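# Raise the fallen green post upright inside the cyan circle

## Task

Pick up the green post that is lying on its side, turn it so it stands on end with its entire base within the cyan circle, place it there and open the gripper. It only counts if the post stays upright by itself afterwards, not because a gripper is still holding it.

## Robot and tools

Robot: two Franka FR3 seven-joint arms, each with a Robotiq two-finger gripper that opens to 140 mm. left_arm's root sits at (+0.025, +0.392, 0) m with quat_wxyz (+0.999, 0, 0, -0.046). right_arm's root sits at (-0.029, -0.403, 0) m with quat_wxyz (+0.999, 0, 0, +0.037). The names left and right are just labels; they say nothing about which side of a picture an arm shows up on.

Scene frame: the origin is on the table surface midway between the two arms. +z is up, +x points away from the arms over the table, and left_arm is on the +y side. All printed hand poses use this one frame.

Gripper geometry: the fingers extend along the gripper's +z axis and close along its y axis. end_effector_position is the spot between the pads when they are shut. Closed fingertips stick out about 33 mm past that spot, open ones about 9 mm. Closing pushes the tips roughly 24 mm farther from the arm, so keep that much clearance above the table.

execute_actions(actions, pictures): actions holds at most one entry.
- Empty list: no command, just returns the state.
- Motion: {"rows": [...], "steps": n}, with 1 to 15 rows and n at most 15 (15 if omitted). One step lasts 1/30 s. Row k is used on step k, and the final row is repeated for any remaining steps.
- Wait: {"steps": n} with no rows, n up to 300. It returns once n steps have passed since the previous result, and your reply time counts toward them.
- pictures (boolean) turns camera images on or off for that result. By default they come from cam_high, cam_low, cam_left_wrist and cam_right_wrist, each 672x504.
- A refused call sends nothing to the robot.

Row layout: a single list of 20 numbers covers both arms, even if only one moves. Numbers 1-10 are for left_arm and 11-20 for right_arm. Each block of ten is laid out like this:
- Seven absolute joint target angles in radians, in the same column order that Joint positions uses. These are targets, not offsets. Stated ranges: waist -2.744 to 2.744, shoulder -1.784 to 1.784, upper arm roll -2.901 to 2.901, elbow -3.042 to -0.152, forearm roll -2.807 to 2.807, wrist pitch 0.544 to 4.517, wrist roll -3.016 to 3.016.
- Then the gripper's position, force_limit and speed, each scaled to [-1, 1].

Joint limits: a call is refused if a target goes more than 0.018 rad beyond a stated end and is also farther out than that joint's last reported angle. True ends can differ by up to 0.018 rad either way. A target past the true end is clipped there, and the result then says "joint sent to its limit". That note may refer to an earlier motion that is still running. If the note is absent, the joint may still be at its end.

Gripper numbers:
- position: +1 is fully open (140 mm), the pads touch near -0.8, and -1 closes until blocked.
- force_limit on parts up to 40 mm wide: about 14 N at -1, 60 N at 0, 107 N at +1.
- speed: about 30 mm/s at -1, 140 at 0, 250 at +1.
- To leave a gripper as it is, repeat its previous three numbers, because 0 is itself a command.
- Once the fingers stop they stay put until the position changes by at least 0.01, or the object slips or is lost.
- With object_status 2, a new force_limit only applies together with a new position. To squeeze harder, raise force_limit and switch position between -1 and -0.98.

Motion limits: each step, a joint's target is kept within a set margin of its measured angle. The margin is 0.248 rad for waist, shoulder, upper arm roll and elbow, 0.677 for forearm roll, 0.715 for wrist pitch and 1.54 for wrist roll. If the targets would put the gripper more than 70 mm from where it is, all of that arm's targets are pulled back toward the measured angles, so distant goals need several calls. Between calls the arms keep heading for the last row sent. They stop once motion has nearly ceased or a step is HELD.

Result lines:
- State line, left_arm: … | right_arm: …: end_effector_position in m and end_effector_quat_wxyz. The printed position can be off from the true one, more so at long reach.
- Joint positions (rad) and Joint velocities (rad/s): one block per arm.
- Joint torques: total drive output. These readings carry offsets and noise.
- External joint torques: estimated outside load, including friction and the weight of anything held. It may say "no reading".
- object_status: 0 moving, 1 blocked while opening, 2 blocked while closing (a grip), 3 reached the target or pads met (a thin item may still be held). It updates shortly after the fingers stop.
- position_measured: in counts, not linear, 3 fully open to 230 pads together.
- HELD: marks steps where all or part of your row was not sent.
- "joint command not followed": the clearance check altered or blocked joint targets; the rest of the row still ran.
- MOTOR HOT: a warning that a motor is heating up, for example from holding a load for a long time. Reaching the limit brakes that arm until it cools (OVER-TEMPERATURE FAULT).

Faults: a joint's contact torque reaching its limit (85 N m for waist, shoulder, upper arm roll and elbow; 11 for forearm roll, wrist pitch and wrist roll) halts that arm for 10 s and drops the rest of the call. An outside force of 85 N on the arm, its tool or the held object does the same; the held object's weight counts toward it.

zoom_image(camera, region): camera is one of the four names above. region is [x0, y0, x1, y1] in pixels of that camera's latest image, measured from the top-left corner, at most 504 by 504. It returns a closer view and moves nothing.

read_manual(section): returns licence texts ("licences"). It moves nothing.

finished_scene(scene): pass the current scene's number. This cannot be undone. The goal must already hold and keep holding, and the result reports whether it was met.

Avoid: letting the arms collide or press on each other, dropping or slamming the post, hard pushes, and knocking anything off the table, which fails the task. Brief tugs on a held part or nudges to loose objects can happen at random.

Each tool is called after "Call:" as a command line: name --argument value for each argument, lists and objects as JSON in quotes; but a table of rows of numbers goes row by row, as --pt "numbers of a row", without its own name.

## Session

Call:
execute_actions --actions '[]'

Scene clock: 0.00 s of 3900.00 s.
left_arm: end_effector_position=(+0.2497, +0.6249, +0.2154) position_measured=3 object_status=3 end_effector_quat_wxyz=(+0.553, +0.574, +0.374, +0.475) | right_arm: end_effector_position=(+0.5169, -0.3595, +0.3979) position_measured=3 object_status=3 end_effector_quat_wxyz=(+0.005, +0.936, -0.351, -0.020)
Joint positions: left_arm=[ 1.642  0.186  0.303 -2.692 -1.048  1.321 -0.074] | right_arm=[ 0.003  0.012 -0.002 -1.587  0.007  1.558 -0.779]
Joint velocities: left_arm=[-0.001  0.     0.     0.001  0.     0.    -0.001] | right_arm=[ 0.001  0.     0.     0.    -0.001  0.002  0.001]
Joint torques (N m, as the joint torque sensors report them, + toward a larger angle): no reading
External joint torques (N m, as the arm's controller estimates them; a push from outside toward a larger angle lowers the number): no reading

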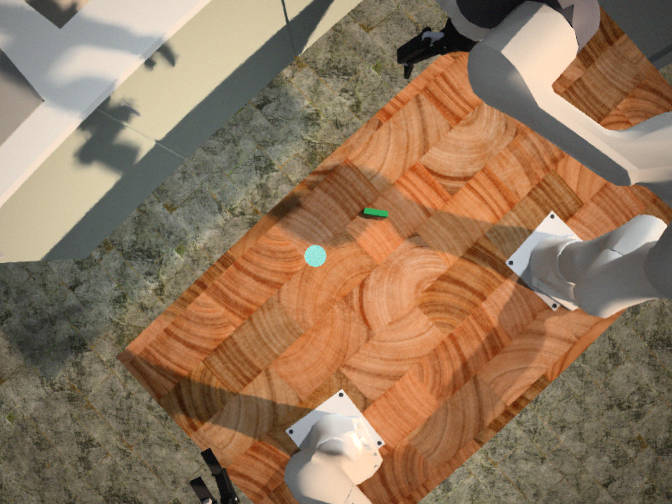

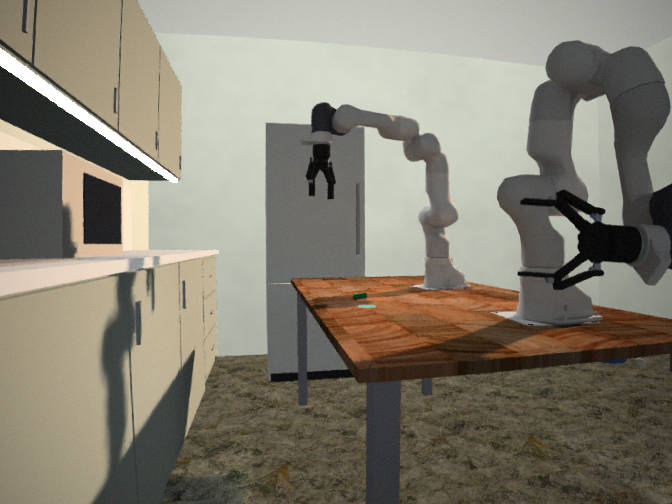

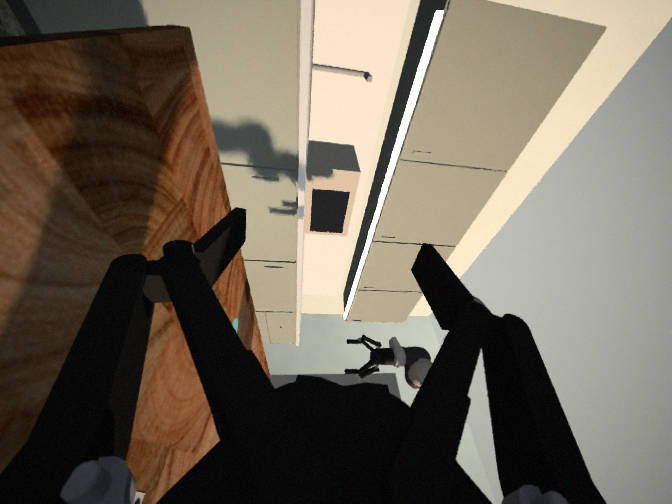

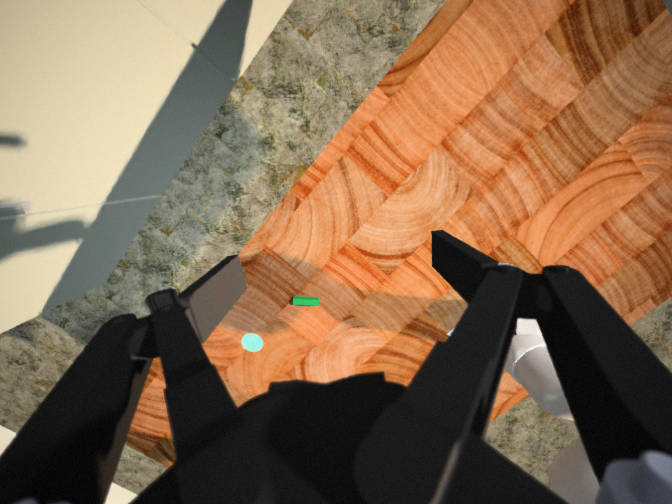

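Call:
execute_actions --actions '[{"rows":[[1.642,0.186,0.303,-2.692,-1.048,1.321,-0.074,1,0,0,0.44,0.562,0,-1.479,0,1.517,-1.571,1,0,0]],"steps":15}]' --pictures false

Call:
execute_actions --actions '[{"steps":30}]'

Scene clock: 87.40 s of 3900.00 s.
left_arm: end_effector_position=(+0.2497, +0.6249, +0.2154) position_measured=3 object_status=3 end_effector_quat_wxyz=(+0.553, +0.574, +0.374, +0.475) | right_arm: end_effector_position=(+0.4819, -0.1697, +0.2148) position_measured=3 object_status=3 end_effector_quat_wxyz=(+0.073, +0.984, -0.003, -0.164)
Joint positions: left_arm=[ 1.642  0.186  0.303 -2.692 -1.048  1.321 -0.074] | right_arm=[ 0.357  0.41  -0.005 -1.49   0.005  1.539 -1.14 ]
Joint velocities: left_arm=[ 0.001  0.    -0.     0.     0.    -0.    -0.   ] | right_arm=[ 0.518  0.971  0.036  0.052 -0.    -0.036 -0.779]
Joint torques (N m, as the joint torque sensors report them, + toward a larger angle): left_arm=[ -0.39 -23.78  -0.16  10.12  -0.31  -2.53  -0.12] | right_arm=[ -2.04 -45.13   0.2   25.6   -0.01   0.78  -0.41]
External joint torques (N m, as the arm's controller estimates them; a push from outside toward a larger angle lowers the number): left_arm=[-0.37 -0.53 -0.95  0.39  0.14 -0.05 -0.18] | right_arm=[ 0.3   2.29  1.35  3.04 -0.67 -0.14 -0.42]
Steps of this call (steps 1 to 90: nothing new was sent; then 83.90 s passed at rest; steps 91 to 105: all 15 steps of this action). Readings (joint positions | what the end effector reports):
91: left_arm=[1.642 0.186 0.303 -2.692 -1.048 1.321 -0.074] | right_arm=[0.021 0.024 -0.012 -1.572 0.006 1.555 -0.807] | left_arm position_measured=3 object_status=3 | right_arm position_measured=3 object_status=3
92: left_arm=[1.642 0.186 0.303 -2.692 -1.048 1.321 -0.074] | right_arm=[0.045 0.046 -0.016 -1.556 0.005 1.555 -0.837] | left_arm position_measured=3 object_status=3 | right_arm position_measured=3 object_status=3
94: left_arm=[1.642 0.186 0.303 -2.692 -1.048 1.321 -0.074] | right_arm=[0.098 0.095 -0.015 -1.536 0.005 1.552 -0.891] | left_arm position_measured=3 object_status=3 | right_arm position_measured=3 object_status=3
98: left_arm=[1.642 0.186 0.303 -2.692 -1.048 1.321 -0.074] | right_arm=[0.205 0.201 -0.012 -1.514 0.005 1.547 -0.983] | left_arm position_measured=3 object_status=3 | right_arm position_measured=3 object_status=3
105: the state above

Scene clock: 88.40 s of 3900.00 s.
left_arm: end_effector_position=(+0.2497, +0.6249, +0.2154) position_measured=3 object_status=3 end_effector_quat_wxyz=(+0.553, +0.574, +0.374, +0.475) | right_arm: end_effector_position=(+0.4353, -0.1376, +0.1348) position_measured=3 object_status=3 end_effector_quat_wxyz=(+0.067, +0.937, +0.236, -0.250)
Joint positions: left_arm=[ 1.642  0.186  0.303 -2.692 -1.048  1.321 -0.074] | right_arm=[ 0.442  0.563  0.002 -1.481  0.003  1.519 -1.547]
Joint velocities: left_arm=[-0.001 -0.001  0.001  0.     0.001  0.     0.   ] | right_arm=[-0.002  0.     0.001 -0.002 -0.001  0.    -0.053]
Joint torques (N m, as the joint torque sensors report them, + toward a larger angle): left_arm=[  0.53 -23.85   0.38  10.96  -0.22  -2.57  -0.03] | right_arm=[ -2.74 -47.47  -0.96  24.87  -0.01   0.89  -0.39]
External joint torques (N m, as the arm's controller estimates them; a push from outside toward a larger angle lowers the number): left_arm=[ 0.48 -0.54 -0.48  1.18  0.23 -0.09 -0.09] | right_arm=[-2.54 -0.13 -1.38  2.44 -0.78 -0.09 -0.38]
Steps of this call (steps 1 to 30: the robot went on to your last target). Readings (joint positions | what the end effector reports):
1: left_arm=[1.642 0.186 0.303 -2.692 -1.048 1.321 -0.074] | right_arm=[0.375 0.443 -0.004 -1.488 0.005 1.537 -1.170] | left_arm position_measured=3 object_status=3 | right_arm position_measured=3 object_status=3
2: left_arm=[1.642 0.186 0.303 -2.692 -1.048 1.321 -0.074] | right_arm=[0.393 0.476 -0.004 -1.486 0.004 1.535 -1.206] | left_arm position_measured=3 object_status=3 | right_arm position_measured=3 object_status=3
4: left_arm=[1.642 0.186 0.303 -2.692 -1.048 1.321 -0.074] | right_arm=[0.422 0.534 0.000 -1.486 0.004 1.530 -1.276] | left_arm position_measured=3 object_status=3 | right_arm position_measured=3 object_status=3
8: left_arm=[1.642 0.186 0.303 -2.692 -1.048 1.321 -0.074] | right_arm=[0.443 0.575 0.005 -1.489 0.004 1.522 -1.378] | left_arm position_measured=3 object_status=3 | right_arm position_measured=3 object_status=3
30: the state above

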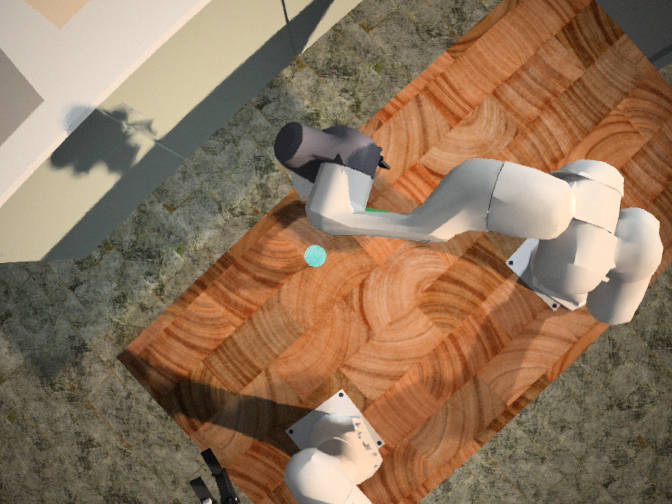

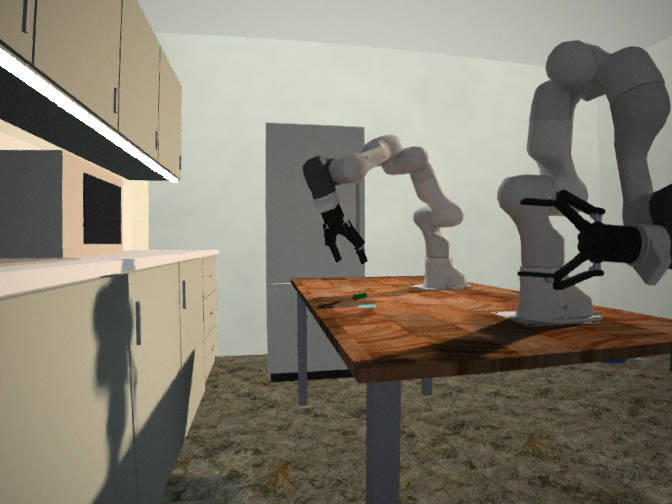

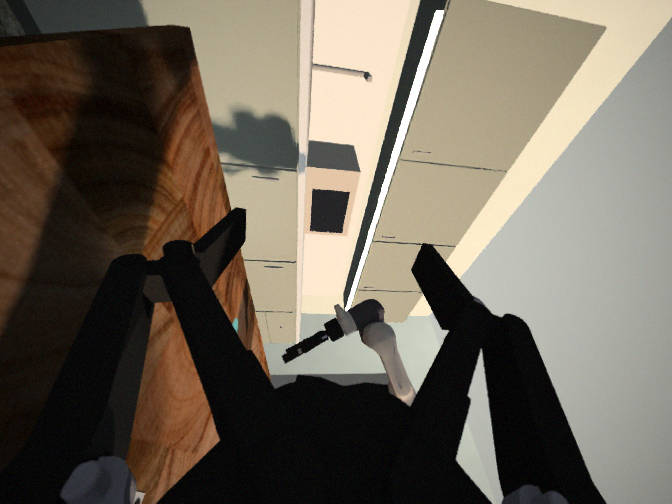

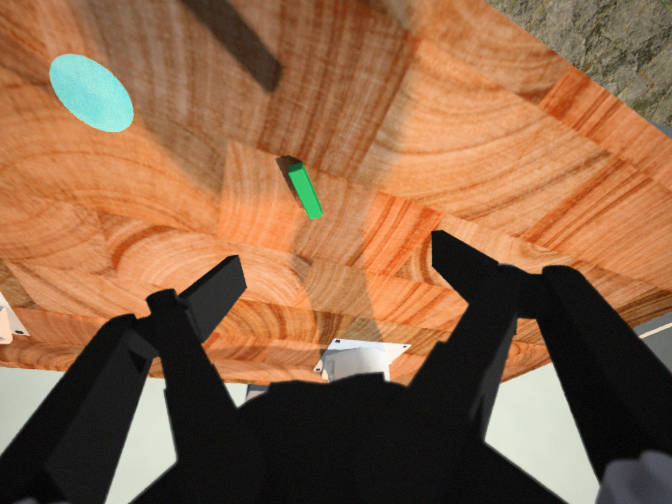

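Call:
execute_actions --actions '[{"rows":[[1.642,0.186,0.303,-2.692,-1.048,1.321,-0.074,1,0,0,0.47,0.684,0,-1.5445,0,1.705,-1.571,1,0,0]],"steps":15}]' --pictures false

Call:
execute_actions --actions '[{"steps":10}]'

Scene clock: 97.67 s of 3900.00 s.
left_arm: end_effector_position=(+0.2497, +0.6249, +0.2154) position_measured=3 object_status=3 end_effector_quat_wxyz=(+0.553, +0.574, +0.374, +0.475) | right_arm: end_effector_position=(+0.4230, -0.1296, +0.0349) position_measured=3 object_status=3 end_effector_quat_wxyz=(+0.072, +0.929, +0.254, -0.259)
Joint positions: left_arm=[ 1.642  0.186  0.303 -2.692 -1.048  1.321 -0.074] | right_arm=[ 0.469  0.688  0.    -1.547  0.003  1.691 -1.564]
Joint velocities: left_arm=[ 0.     0.    -0.    -0.001 -0.     0.001  0.001] | right_arm=[ 0.001 -0.043  0.     0.015  0.     0.075 -0.   ]
Joint torques (N m, as the joint torque sensors report them, + toward a larger angle): left_arm=[ -0.17 -22.79   0.13   9.35  -0.21  -2.62  -0.01] | right_arm=[ -0.38 -47.94   0.47  23.3   -0.11   1.29  -0.35]
External joint torques (N m, as the arm's controller estimates them; a push from outside toward a larger angle lowers the number): left_arm=[-0.21  0.42 -0.71 -0.32  0.23 -0.13 -0.06] | right_arm=[-0.44 -0.06 -0.2   2.8  -0.79  0.47 -0.33]
Steps of this call (steps 1 to 30: the robot went on to your last target; steps 31 to 90: nothing new was sent; then 5.77 s passed at rest; steps 91 to 105: all 15 steps of this action). Readings (joint positions | what the end effector reports):
91: left_arm=[1.642 0.186 0.303 -2.692 -1.048 1.321 -0.074] | right_arm=[0.444 0.567 0.001 -1.485 0.003 1.539 -1.564] | left_arm position_measured=3 object_status=3 | right_arm position_measured=3 object_status=3
92: left_arm=[1.642 0.186 0.303 -2.692 -1.048 1.321 -0.074] | right_arm=[0.448 0.581 -0.000 -1.492 0.003 1.562 -1.564] | left_arm position_measured=3 object_status=3 | right_arm position_measured=3 object_status=3
94: left_arm=[1.642 0.186 0.303 -2.692 -1.048 1.321 -0.074] | right_arm=[0.457 0.623 -0.000 -1.513 0.003 1.605 -1.564] | left_arm position_measured=3 object_status=3 | right_arm position_measured=3 object_status=3
98: left_arm=[1.642 0.186 0.303 -2.692 -1.048 1.321 -0.074] | right_arm=[0.468 0.689 0.000 -1.545 0.003 1.657 -1.564] | left_arm position_measured=3 object_status=3 | right_arm position_measured=3 object_status=3
105: the state above

Scene clock: 98.00 s of 3900.00 s.
left_arm: end_effector_position=(+0.2497, +0.6249, +0.2154) position_measured=3 object_status=3 end_effector_quat_wxyz=(+0.553, +0.574, +0.374, +0.475) | right_arm: end_effector_position=(+0.4268, -0.1273, +0.0355) position_measured=3 object_status=3 end_effector_quat_wxyz=(+0.070, +0.931, +0.255, -0.253)
Joint positions: left_arm=[ 1.642  0.186  0.303 -2.692 -1.048  1.321 -0.074] | right_arm=[ 0.469  0.686  0.    -1.546  0.003  1.701 -1.564]
Joint velocities: left_arm=[ 0.001  0.    -0.001 -0.     0.001  0.001 -0.001] | right_arm=[-0.     0.     0.     0.001 -0.     0.009 -0.001]
Joint torques (N m, as the joint torque sensors report them, + toward a larger angle): left_arm=[  0.08 -23.76   0.8   10.09  -0.23  -2.57  -0.06] | right_arm=[ -0.49 -49.11   0.37  23.87  -0.06   1.51  -0.32]
External joint torques (N m, as the arm's controller estimates them; a push from outside toward a larger angle lowers the number): left_arm=[ 0.07 -0.52 -0.02  0.35  0.22 -0.09 -0.12] | right_arm=[-0.5   0.09 -0.27  2.55 -0.76  0.54 -0.31]
Steps of this call (steps 1 to 10: the robot went on to your last target). Readings (joint positions | what the end effector reports):
1: left_arm=[1.642 0.186 0.303 -2.692 -1.048 1.321 -0.074] | right_arm=[0.469 0.687 0.000 -1.547 0.003 1.693 -1.564] | left_arm position_measured=3 object_status=3 | right_arm position_measured=3 object_status=3
2: left_arm=[1.642 0.186 0.303 -2.692 -1.048 1.321 -0.074] | right_arm=[0.469 0.686 0.000 -1.546 0.003 1.695 -1.564] | left_arm position_measured=3 object_status=3 | right_arm position_measured=3 object_status=3
4: left_arm=[1.642 0.186 0.303 -2.692 -1.048 1.321 -0.074] | right_arm=[0.469 0.686 0.000 -1.546 0.003 1.698 -1.564] | left_arm position_measured=3 object_status=3 | right_arm position_measured=3 object_status=3
8: left_arm=[1.642 0.186 0.303 -2.692 -1.048 1.321 -0.074] | right_arm=[0.469 0.686 0.000 -1.546 0.003 1.700 -1.564] | left_arm position_measured=3 object_status=3 | right_arm position_measured=3 object_status=3
10: the state above

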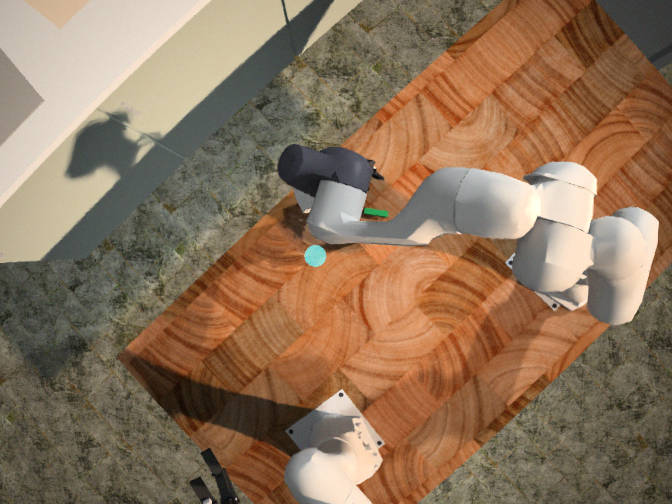

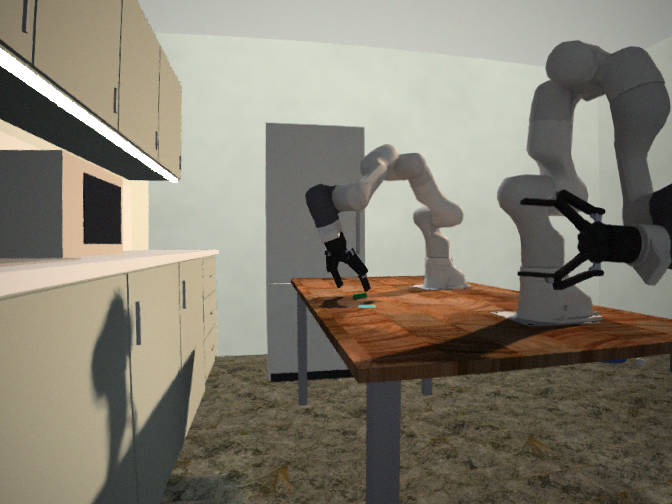

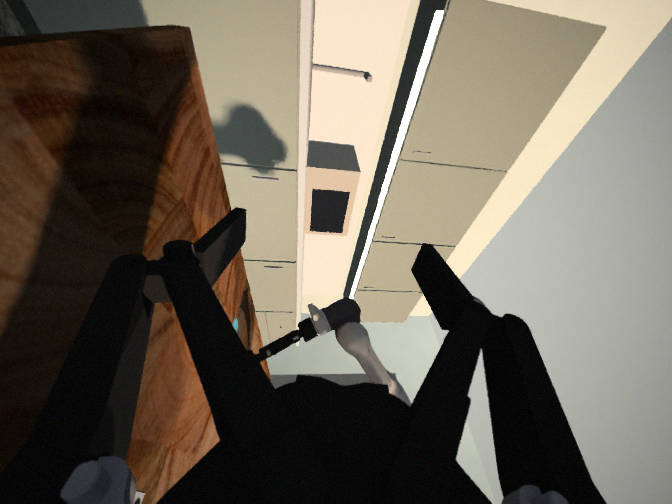

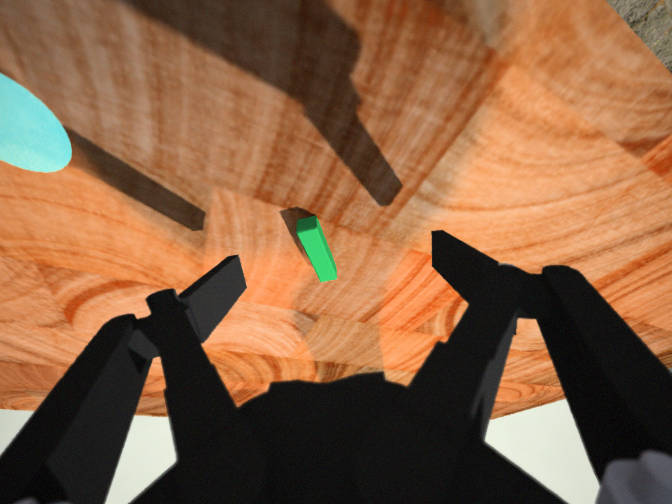

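Call:
execute_actions --actions '[{"rows":[[1.642,0.186,0.303,-2.692,-1.048,1.321,-0.074,1,0,0,0.48,0.686,0,-1.5445,0,1.705,-1.571,-0.5,-0.5,-0.3]],"steps":15}]' --pictures false

Call:
execute_actions --actions '[{"steps":20}]'

Scene clock: 112.03 s of 3900.00 s.
left_arm: end_effector_position=(+0.2497, +0.6249, +0.2154) position_measured=3 object_status=3 end_effector_quat_wxyz=(+0.553, +0.574, +0.374, +0.475) | right_arm: end_effector_position=(+0.4252, -0.1230, +0.0354) position_measured=82 object_status=0 end_effector_quat_wxyz=(+0.071, +0.930, +0.259, -0.251)
Joint positions: left_arm=[ 1.642  0.186  0.303 -2.692 -1.048  1.321 -0.074] | right_arm=[ 0.478  0.686 -0.    -1.546  0.002  1.703 -1.564]
Joint velocities: left_arm=[-0.    -0.    -0.001 -0.001  0.001 -0.001 -0.002] | right_arm=[-0.001 -0.001  0.002 -0.     0.    -0.     0.001]
Joint torques (N m, as the joint torque sensors report them, + toward a larger angle): left_arm=[ -0.26 -23.43   0.04  10.07  -0.22  -2.47  -0.14] | right_arm=[  0.33 -48.     0.62  23.69   0.05   1.44  -0.36]
External joint torques (N m, as the arm's controller estimates them; a push from outside toward a larger angle lowers the number): left_arm=[-0.21 -0.23 -0.71  0.42  0.22  0.02 -0.2 ] | right_arm=[ 0.35  1.22 -0.01  2.36 -0.65  0.47 -0.34]
Steps of this call (steps 1 to 30: the robot went on to your last target; steps 31 to 90: nothing new was sent; then 10.53 s passed at rest; steps 91 to 105: all 15 steps of this action). Readings (joint positions | what the end effector reports):
91: left_arm=[1.642 0.186 0.303 -2.692 -1.048 1.321 -0.074] | right_arm=[0.470 0.686 -0.000 -1.546 0.003 1.703 -1.564] | left_arm position_measured=3 object_status=3 | right_arm position_measured=3 object_status=0
92: left_arm=[1.642 0.186 0.303 -2.692 -1.048 1.321 -0.074] | right_arm=[0.472 0.686 -0.000 -1.546 0.002 1.703 -1.564] | left_arm position_measured=3 object_status=3 | right_arm position_measured=7 object_status=0
94: left_arm=[1.642 0.186 0.303 -2.692 -1.048 1.321 -0.074] | right_arm=[0.475 0.686 -0.000 -1.546 0.002 1.703 -1.564] | left_arm position_measured=3 object_status=3 | right_arm position_measured=19 object_status=0
98: left_arm=[1.642 0.186 0.303 -2.692 -1.048 1.321 -0.074] | right_arm=[0.478 0.686 -0.000 -1.546 0.002 1.703 -1.564] | left_arm position_measured=3 object_status=3 | right_arm position_measured=42 object_status=0
105: the state above

Scene clock: 112.70 s of 3900.00 s.
left_arm: end_effector_position=(+0.2497, +0.6249, +0.2154) position_measured=3 object_status=3 end_effector_quat_wxyz=(+0.553, +0.574, +0.374, +0.475) | right_arm: end_effector_position=(+0.4253, -0.1230, +0.0354) position_measured=192 object_status=0 end_effector_quat_wxyz=(+0.071, +0.930, +0.259, -0.251)
Joint positions: left_arm=[ 1.642  0.186  0.303 -2.692 -1.048  1.321 -0.074] | right_arm=[ 0.478  0.686 -0.    -1.546  0.002  1.703 -1.564]
Joint velocities: left_arm=[-0.    -0.     0.001 -0.     0.003  0.    -0.   ] | right_arm=[ 0.    -0.001 -0.001  0.    -0.     0.    -0.   ]
Joint torques (N m, as the joint torque sensors report them, + toward a larger angle): left_arm=[ -0.71 -23.15   1.05  10.27  -0.27  -2.58  -0.08] | right_arm=[  0.29 -47.76   0.69  23.63   0.04   1.41  -0.37]
External joint torques (N m, as the arm's controller estimates them; a push from outside toward a larger angle lowers the number): left_arm=[-0.74  0.05  0.21  0.6   0.17 -0.1  -0.13] | right_arm=[ 0.35  1.45  0.13  2.29 -0.65  0.45 -0.36]
Steps of this call (steps 1 to 15: the robot went on to your last target; steps 16 to 20: nothing new was sent). Readings (joint positions | what the end effector reports):
1: left_arm=[1.642 0.186 0.303 -2.692 -1.048 1.321 -0.074] | right_arm=[0.478 0.686 -0.000 -1.546 0.002 1.703 -1.564] | left_arm position_measured=3 object_status=3 | right_arm position_measured=88 object_status=0
2: left_arm=[1.642 0.186 0.303 -2.692 -1.048 1.321 -0.074] | right_arm=[0.478 0.686 -0.000 -1.546 0.002 1.703 -1.564] | left_arm position_measured=3 object_status=3 | right_arm position_measured=94 object_status=0
4: left_arm=[1.642 0.186 0.303 -2.692 -1.048 1.321 -0.074] | right_arm=[0.478 0.686 -0.000 -1.546 0.002 1.703 -1.564] | left_arm position_measured=3 object_status=3 | right_arm position_measured=106 object_status=0
8: left_arm=[1.642 0.186 0.303 -2.692 -1.048 1.321 -0.074] | right_arm=[0.478 0.686 -0.000 -1.546 0.002 1.703 -1.564] | left_arm position_measured=3 object_status=3 | right_arm position_measured=129 object_status=0
20: the state above
All arms were judged still, so your last target was given up. Only a new action makes them travel on or press farther. Fingers that are still opening or closing keep moving.

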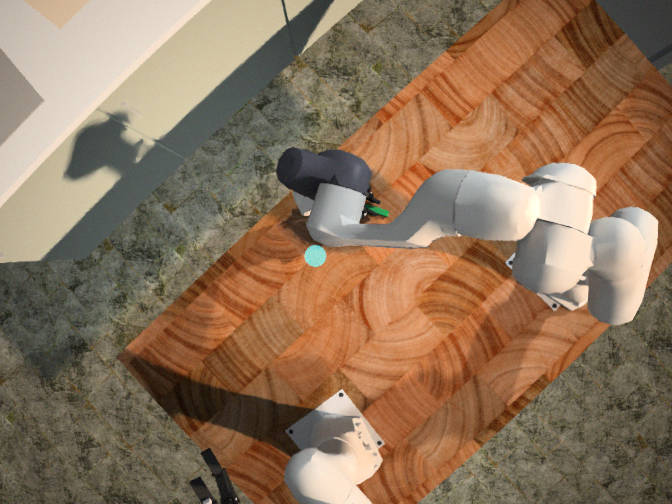

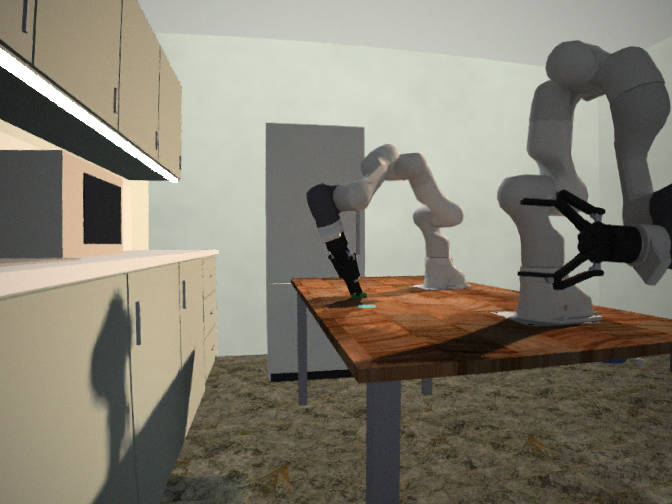

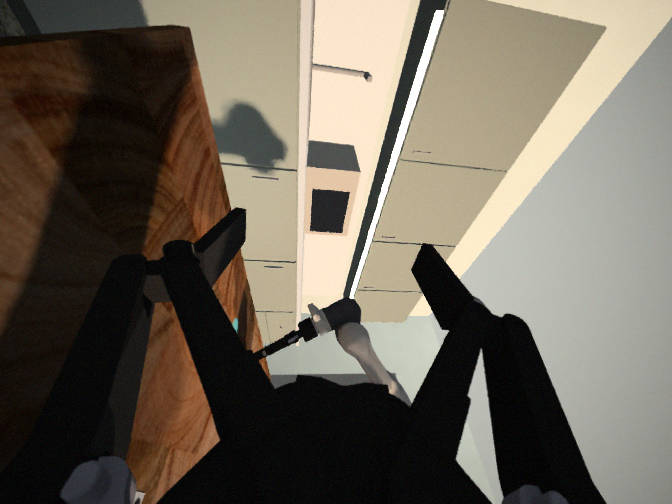

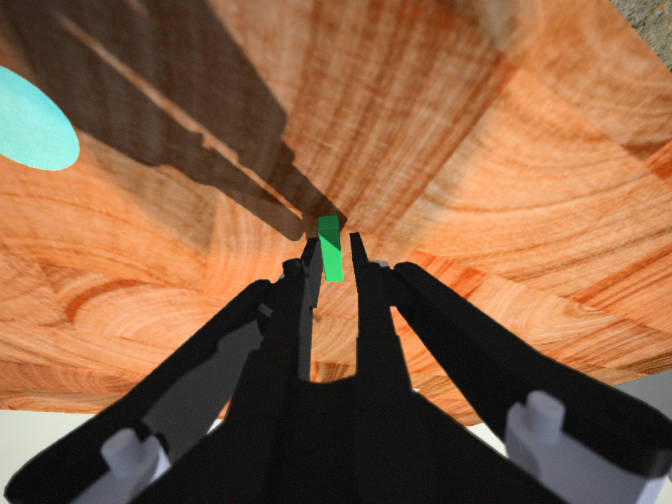

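Call:
execute_actions --actions '[{"rows":[[1.642,0.186,0.303,-2.692,-1.048,1.321,-0.074,1,0,0,0.478,0.686,0,-1.5445,0,1.705,-1.571,-1,0,-0.5]],"steps":15}]'

Scene clock: 125.47 s of 3900.00 s.
left_arm: end_effector_position=(+0.2497, +0.6249, +0.2154) position_measured=3 object_status=3 end_effector_quat_wxyz=(+0.553, +0.574, +0.374, +0.475) | right_arm: end_effector_position=(+0.4254, -0.1229, +0.0356) position_measured=211 object_status=0 end_effector_quat_wxyz=(+0.071, +0.930, +0.259, -0.251)
Joint positions: left_arm=[ 1.642  0.186  0.303 -2.692 -1.048  1.321 -0.074] | right_arm=[ 0.478  0.685 -0.    -1.546  0.002  1.703 -1.564]
Joint velocities: left_arm=[-0.     0.    -0.    -0.001 -0.001  0.     0.002] | right_arm=[ 0.001 -0.     0.    -0.    -0.    -0.     0.   ]
Joint torques (N m, as the joint torque sensors report them, + toward a larger angle): left_arm=[ -0.01 -22.9    0.36   9.6   -0.17  -2.46  -0.14] | right_arm=[ -1.17 -47.62   0.58  23.32   0.08   1.4   -0.35]
External joint torques (N m, as the arm's controller estimates them; a push from outside toward a larger angle lowers the number): left_arm=[ 0.    0.31 -0.44 -0.08  0.27  0.03 -0.2 ] | right_arm=[-1.19  1.43 -0.05  2.08 -0.61  0.46 -0.34]
Steps of this call (steps 1 to 90: nothing new was sent; then 9.27 s passed at rest; steps 91 to 105: all 15 steps of this action). Readings (joint positions | what the end effector reports):
91: left_arm=[1.642 0.186 0.303 -2.692 -1.048 1.321 -0.074] | right_arm=[0.478 0.686 -0.000 -1.546 0.002 1.703 -1.564] | left_arm position_measured=3 object_status=3 | right_arm position_measured=192 object_status=0
92: left_arm=[1.642 0.186 0.303 -2.692 -1.048 1.321 -0.074] | right_arm=[0.478 0.686 -0.000 -1.546 0.002 1.703 -1.564] | left_arm position_measured=3 object_status=3 | right_arm position_measured=195 object_status=0
94: left_arm=[1.642 0.186 0.303 -2.692 -1.048 1.321 -0.074] | right_arm=[0.478 0.686 -0.000 -1.546 0.002 1.703 -1.564] | left_arm position_measured=3 object_status=3 | right_arm position_measured=204 object_status=0
98: left_arm=[1.642 0.186 0.303 -2.692 -1.048 1.321 -0.074] | right_arm=[0.478 0.685 -0.000 -1.546 0.002 1.703 -1.564] | left_arm position_measured=3 object_status=3 | right_arm position_measured=209 object_status=0
105: the state above

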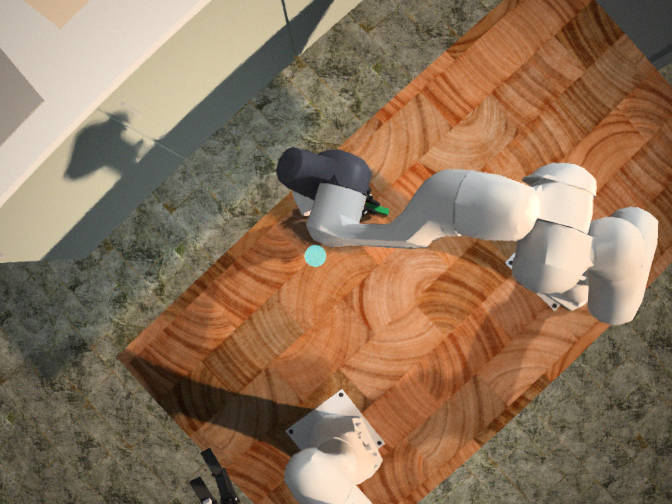

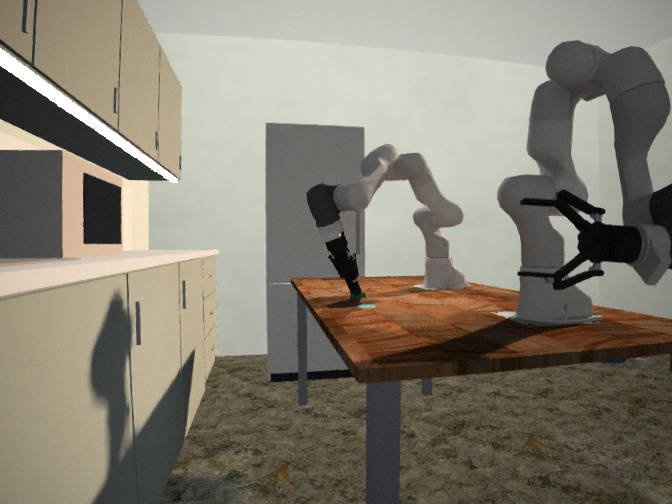

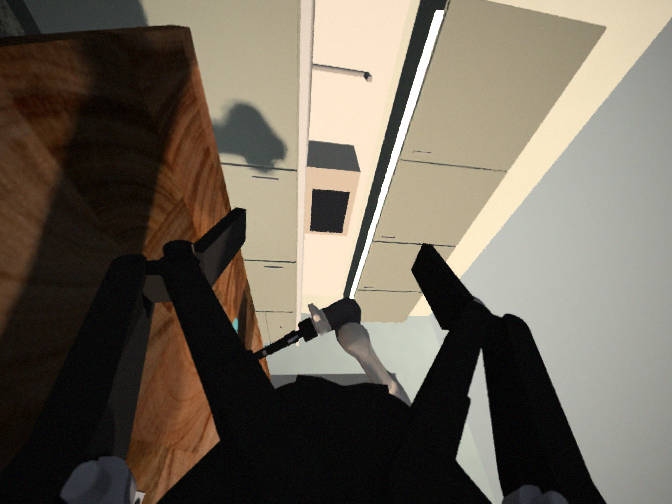

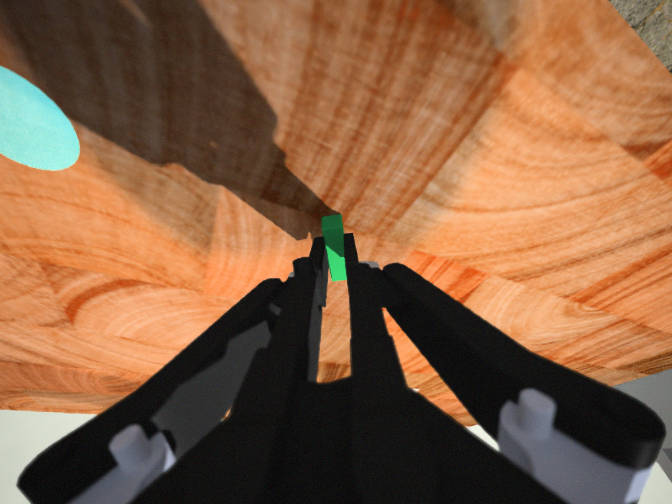

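Call:
execute_actions --actions '[{"rows":[[1.642,0.186,0.303,-2.692,-1.048,1.321,-0.074,1,0,0,0.478,0.686,0,-1.5445,0,1.705,-1.571,-1,0,-0.5],[1.642,0.186,0.303,-2.692,-1.048,1.321,-0.074,1,0,0,0.478,0.686,0,-1.5445,0,1.705,-1.571,-1,0,-0.5],[1.642,0.186,0.303,-2.692,-1.048,1.321,-0.074,1,0,0,0.478,0.686,0,-1.5445,0,1.705,-1.571,-1,0,-0.5],[1.642,0.186,0.303,-2.692,-1.048,1.321,-0.074,1,0,0,0.478,0.62,0,-1.51,0,1.61,-1.571,-1,0,-0.5],[1.642,0.186,0.303,-2.692,-1.048,1.321,-0.074,1,0,0,0.478,0.562,0,-1.479,0,1.517,-1.571,-1,0,-0.5]],"steps":15}]'

Scene clock: 141.73 s of 3900.00 s.
left_arm: end_effector_position=(+0.2497, +0.6249, +0.2154) position_measured=3 object_status=3 end_effector_quat_wxyz=(+0.553, +0.574, +0.374, +0.475) | right_arm: end_effector_position=(+0.4369, -0.1158, +0.1412) position_measured=211 object_status=2 end_effector_quat_wxyz=(+0.065, +0.935, +0.261, -0.230)
Joint positions: left_arm=[ 1.642  0.186  0.303 -2.692 -1.048  1.321 -0.074] | right_arm=[ 0.478  0.551 -0.    -1.475  0.002  1.543 -1.564]
Joint velocities: left_arm=[ 0.002  0.001  0.001 -0.    -0.    -0.    -0.   ] | right_arm=[ 0.     0.059  0.    -0.005  0.    -0.14   0.001]
Joint torques (N m, as the joint torque sensors report them, + toward a larger angle): left_arm=[ -0.57 -23.7    0.19   9.87  -0.19  -2.47  -0.07] | right_arm=[ -1.16 -43.21   0.67  21.36   0.13   0.99  -0.35]
External joint torques (N m, as the arm's controller estimates them; a push from outside toward a larger angle lowers the number): left_arm=[-0.66 -0.48 -0.7   0.18  0.25  0.01 -0.13] | right_arm=[-1.19  2.28  0.15 -0.26 -0.64 -0.06 -0.34]
Steps of this call (steps 1 to 15: the robot went on to your last target; steps 16 to 90: nothing new was sent; then 12.77 s passed at rest; steps 91 to 105: all 15 steps of this action). Readings (joint positions | what the end effector reports):
91: left_arm=[1.642 0.186 0.303 -2.692 -1.048 1.321 -0.074] | right_arm=[0.478 0.685 -0.000 -1.546 0.002 1.703 -1.564] | left_arm position_measured=3 object_status=3 | right_arm position_measured=211 object_status=2
92: left_arm=[1.642 0.186 0.303 -2.692 -1.048 1.321 -0.074] | right_arm=[0.478 0.685 -0.000 -1.546 0.002 1.703 -1.564] | left_arm position_measured=3 object_status=3 | right_arm position_measured=211 object_status=2
94: left_arm=[1.642 0.186 0.303 -2.692 -1.048 1.321 -0.074] | right_arm=[0.478 0.682 -0.000 -1.542 0.002 1.689 -1.564] | left_arm position_measured=3 object_status=3 | right_arm position_measured=211 object_status=2
98: left_arm=[1.642 0.186 0.303 -2.692 -1.048 1.321 -0.074] | right_arm=[0.478 0.609 -0.000 -1.503 0.002 1.605 -1.564] | left_arm position_measured=3 object_status=3 | right_arm position_measured=211 object_status=2
105: the state above

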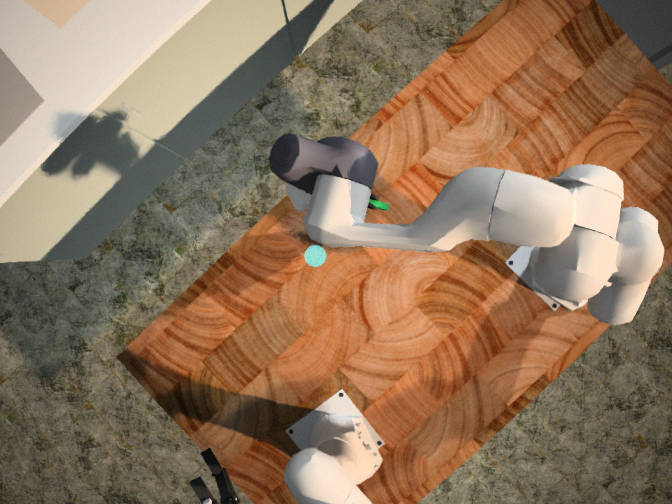

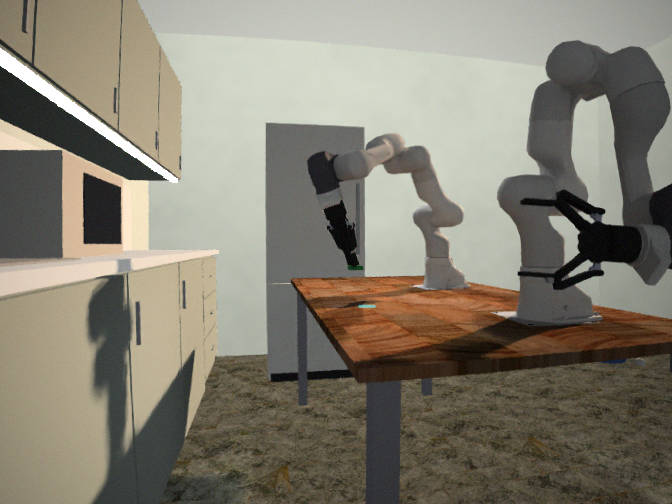

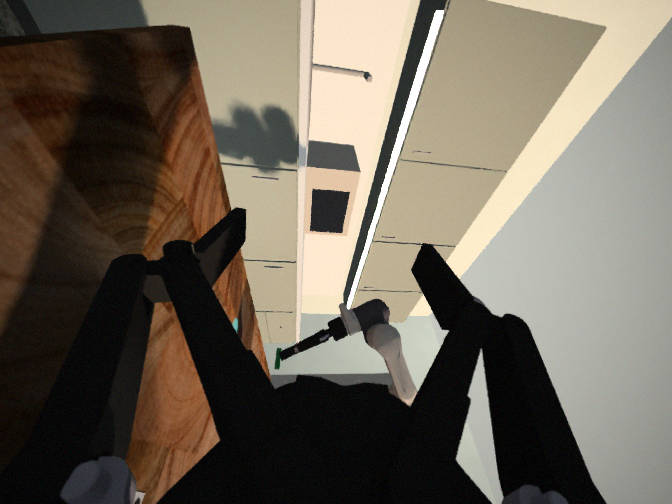

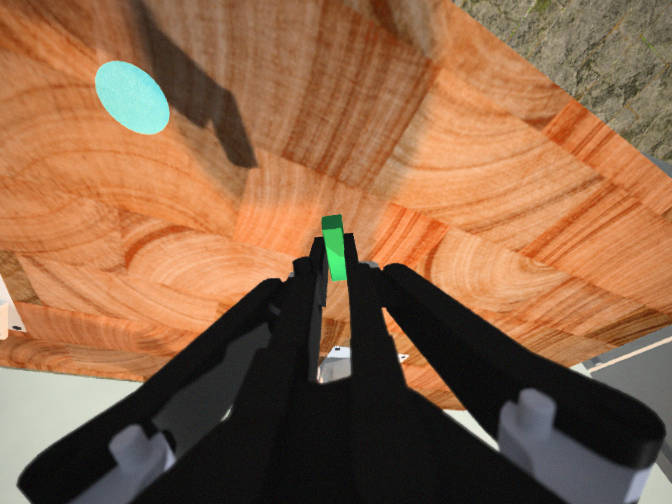

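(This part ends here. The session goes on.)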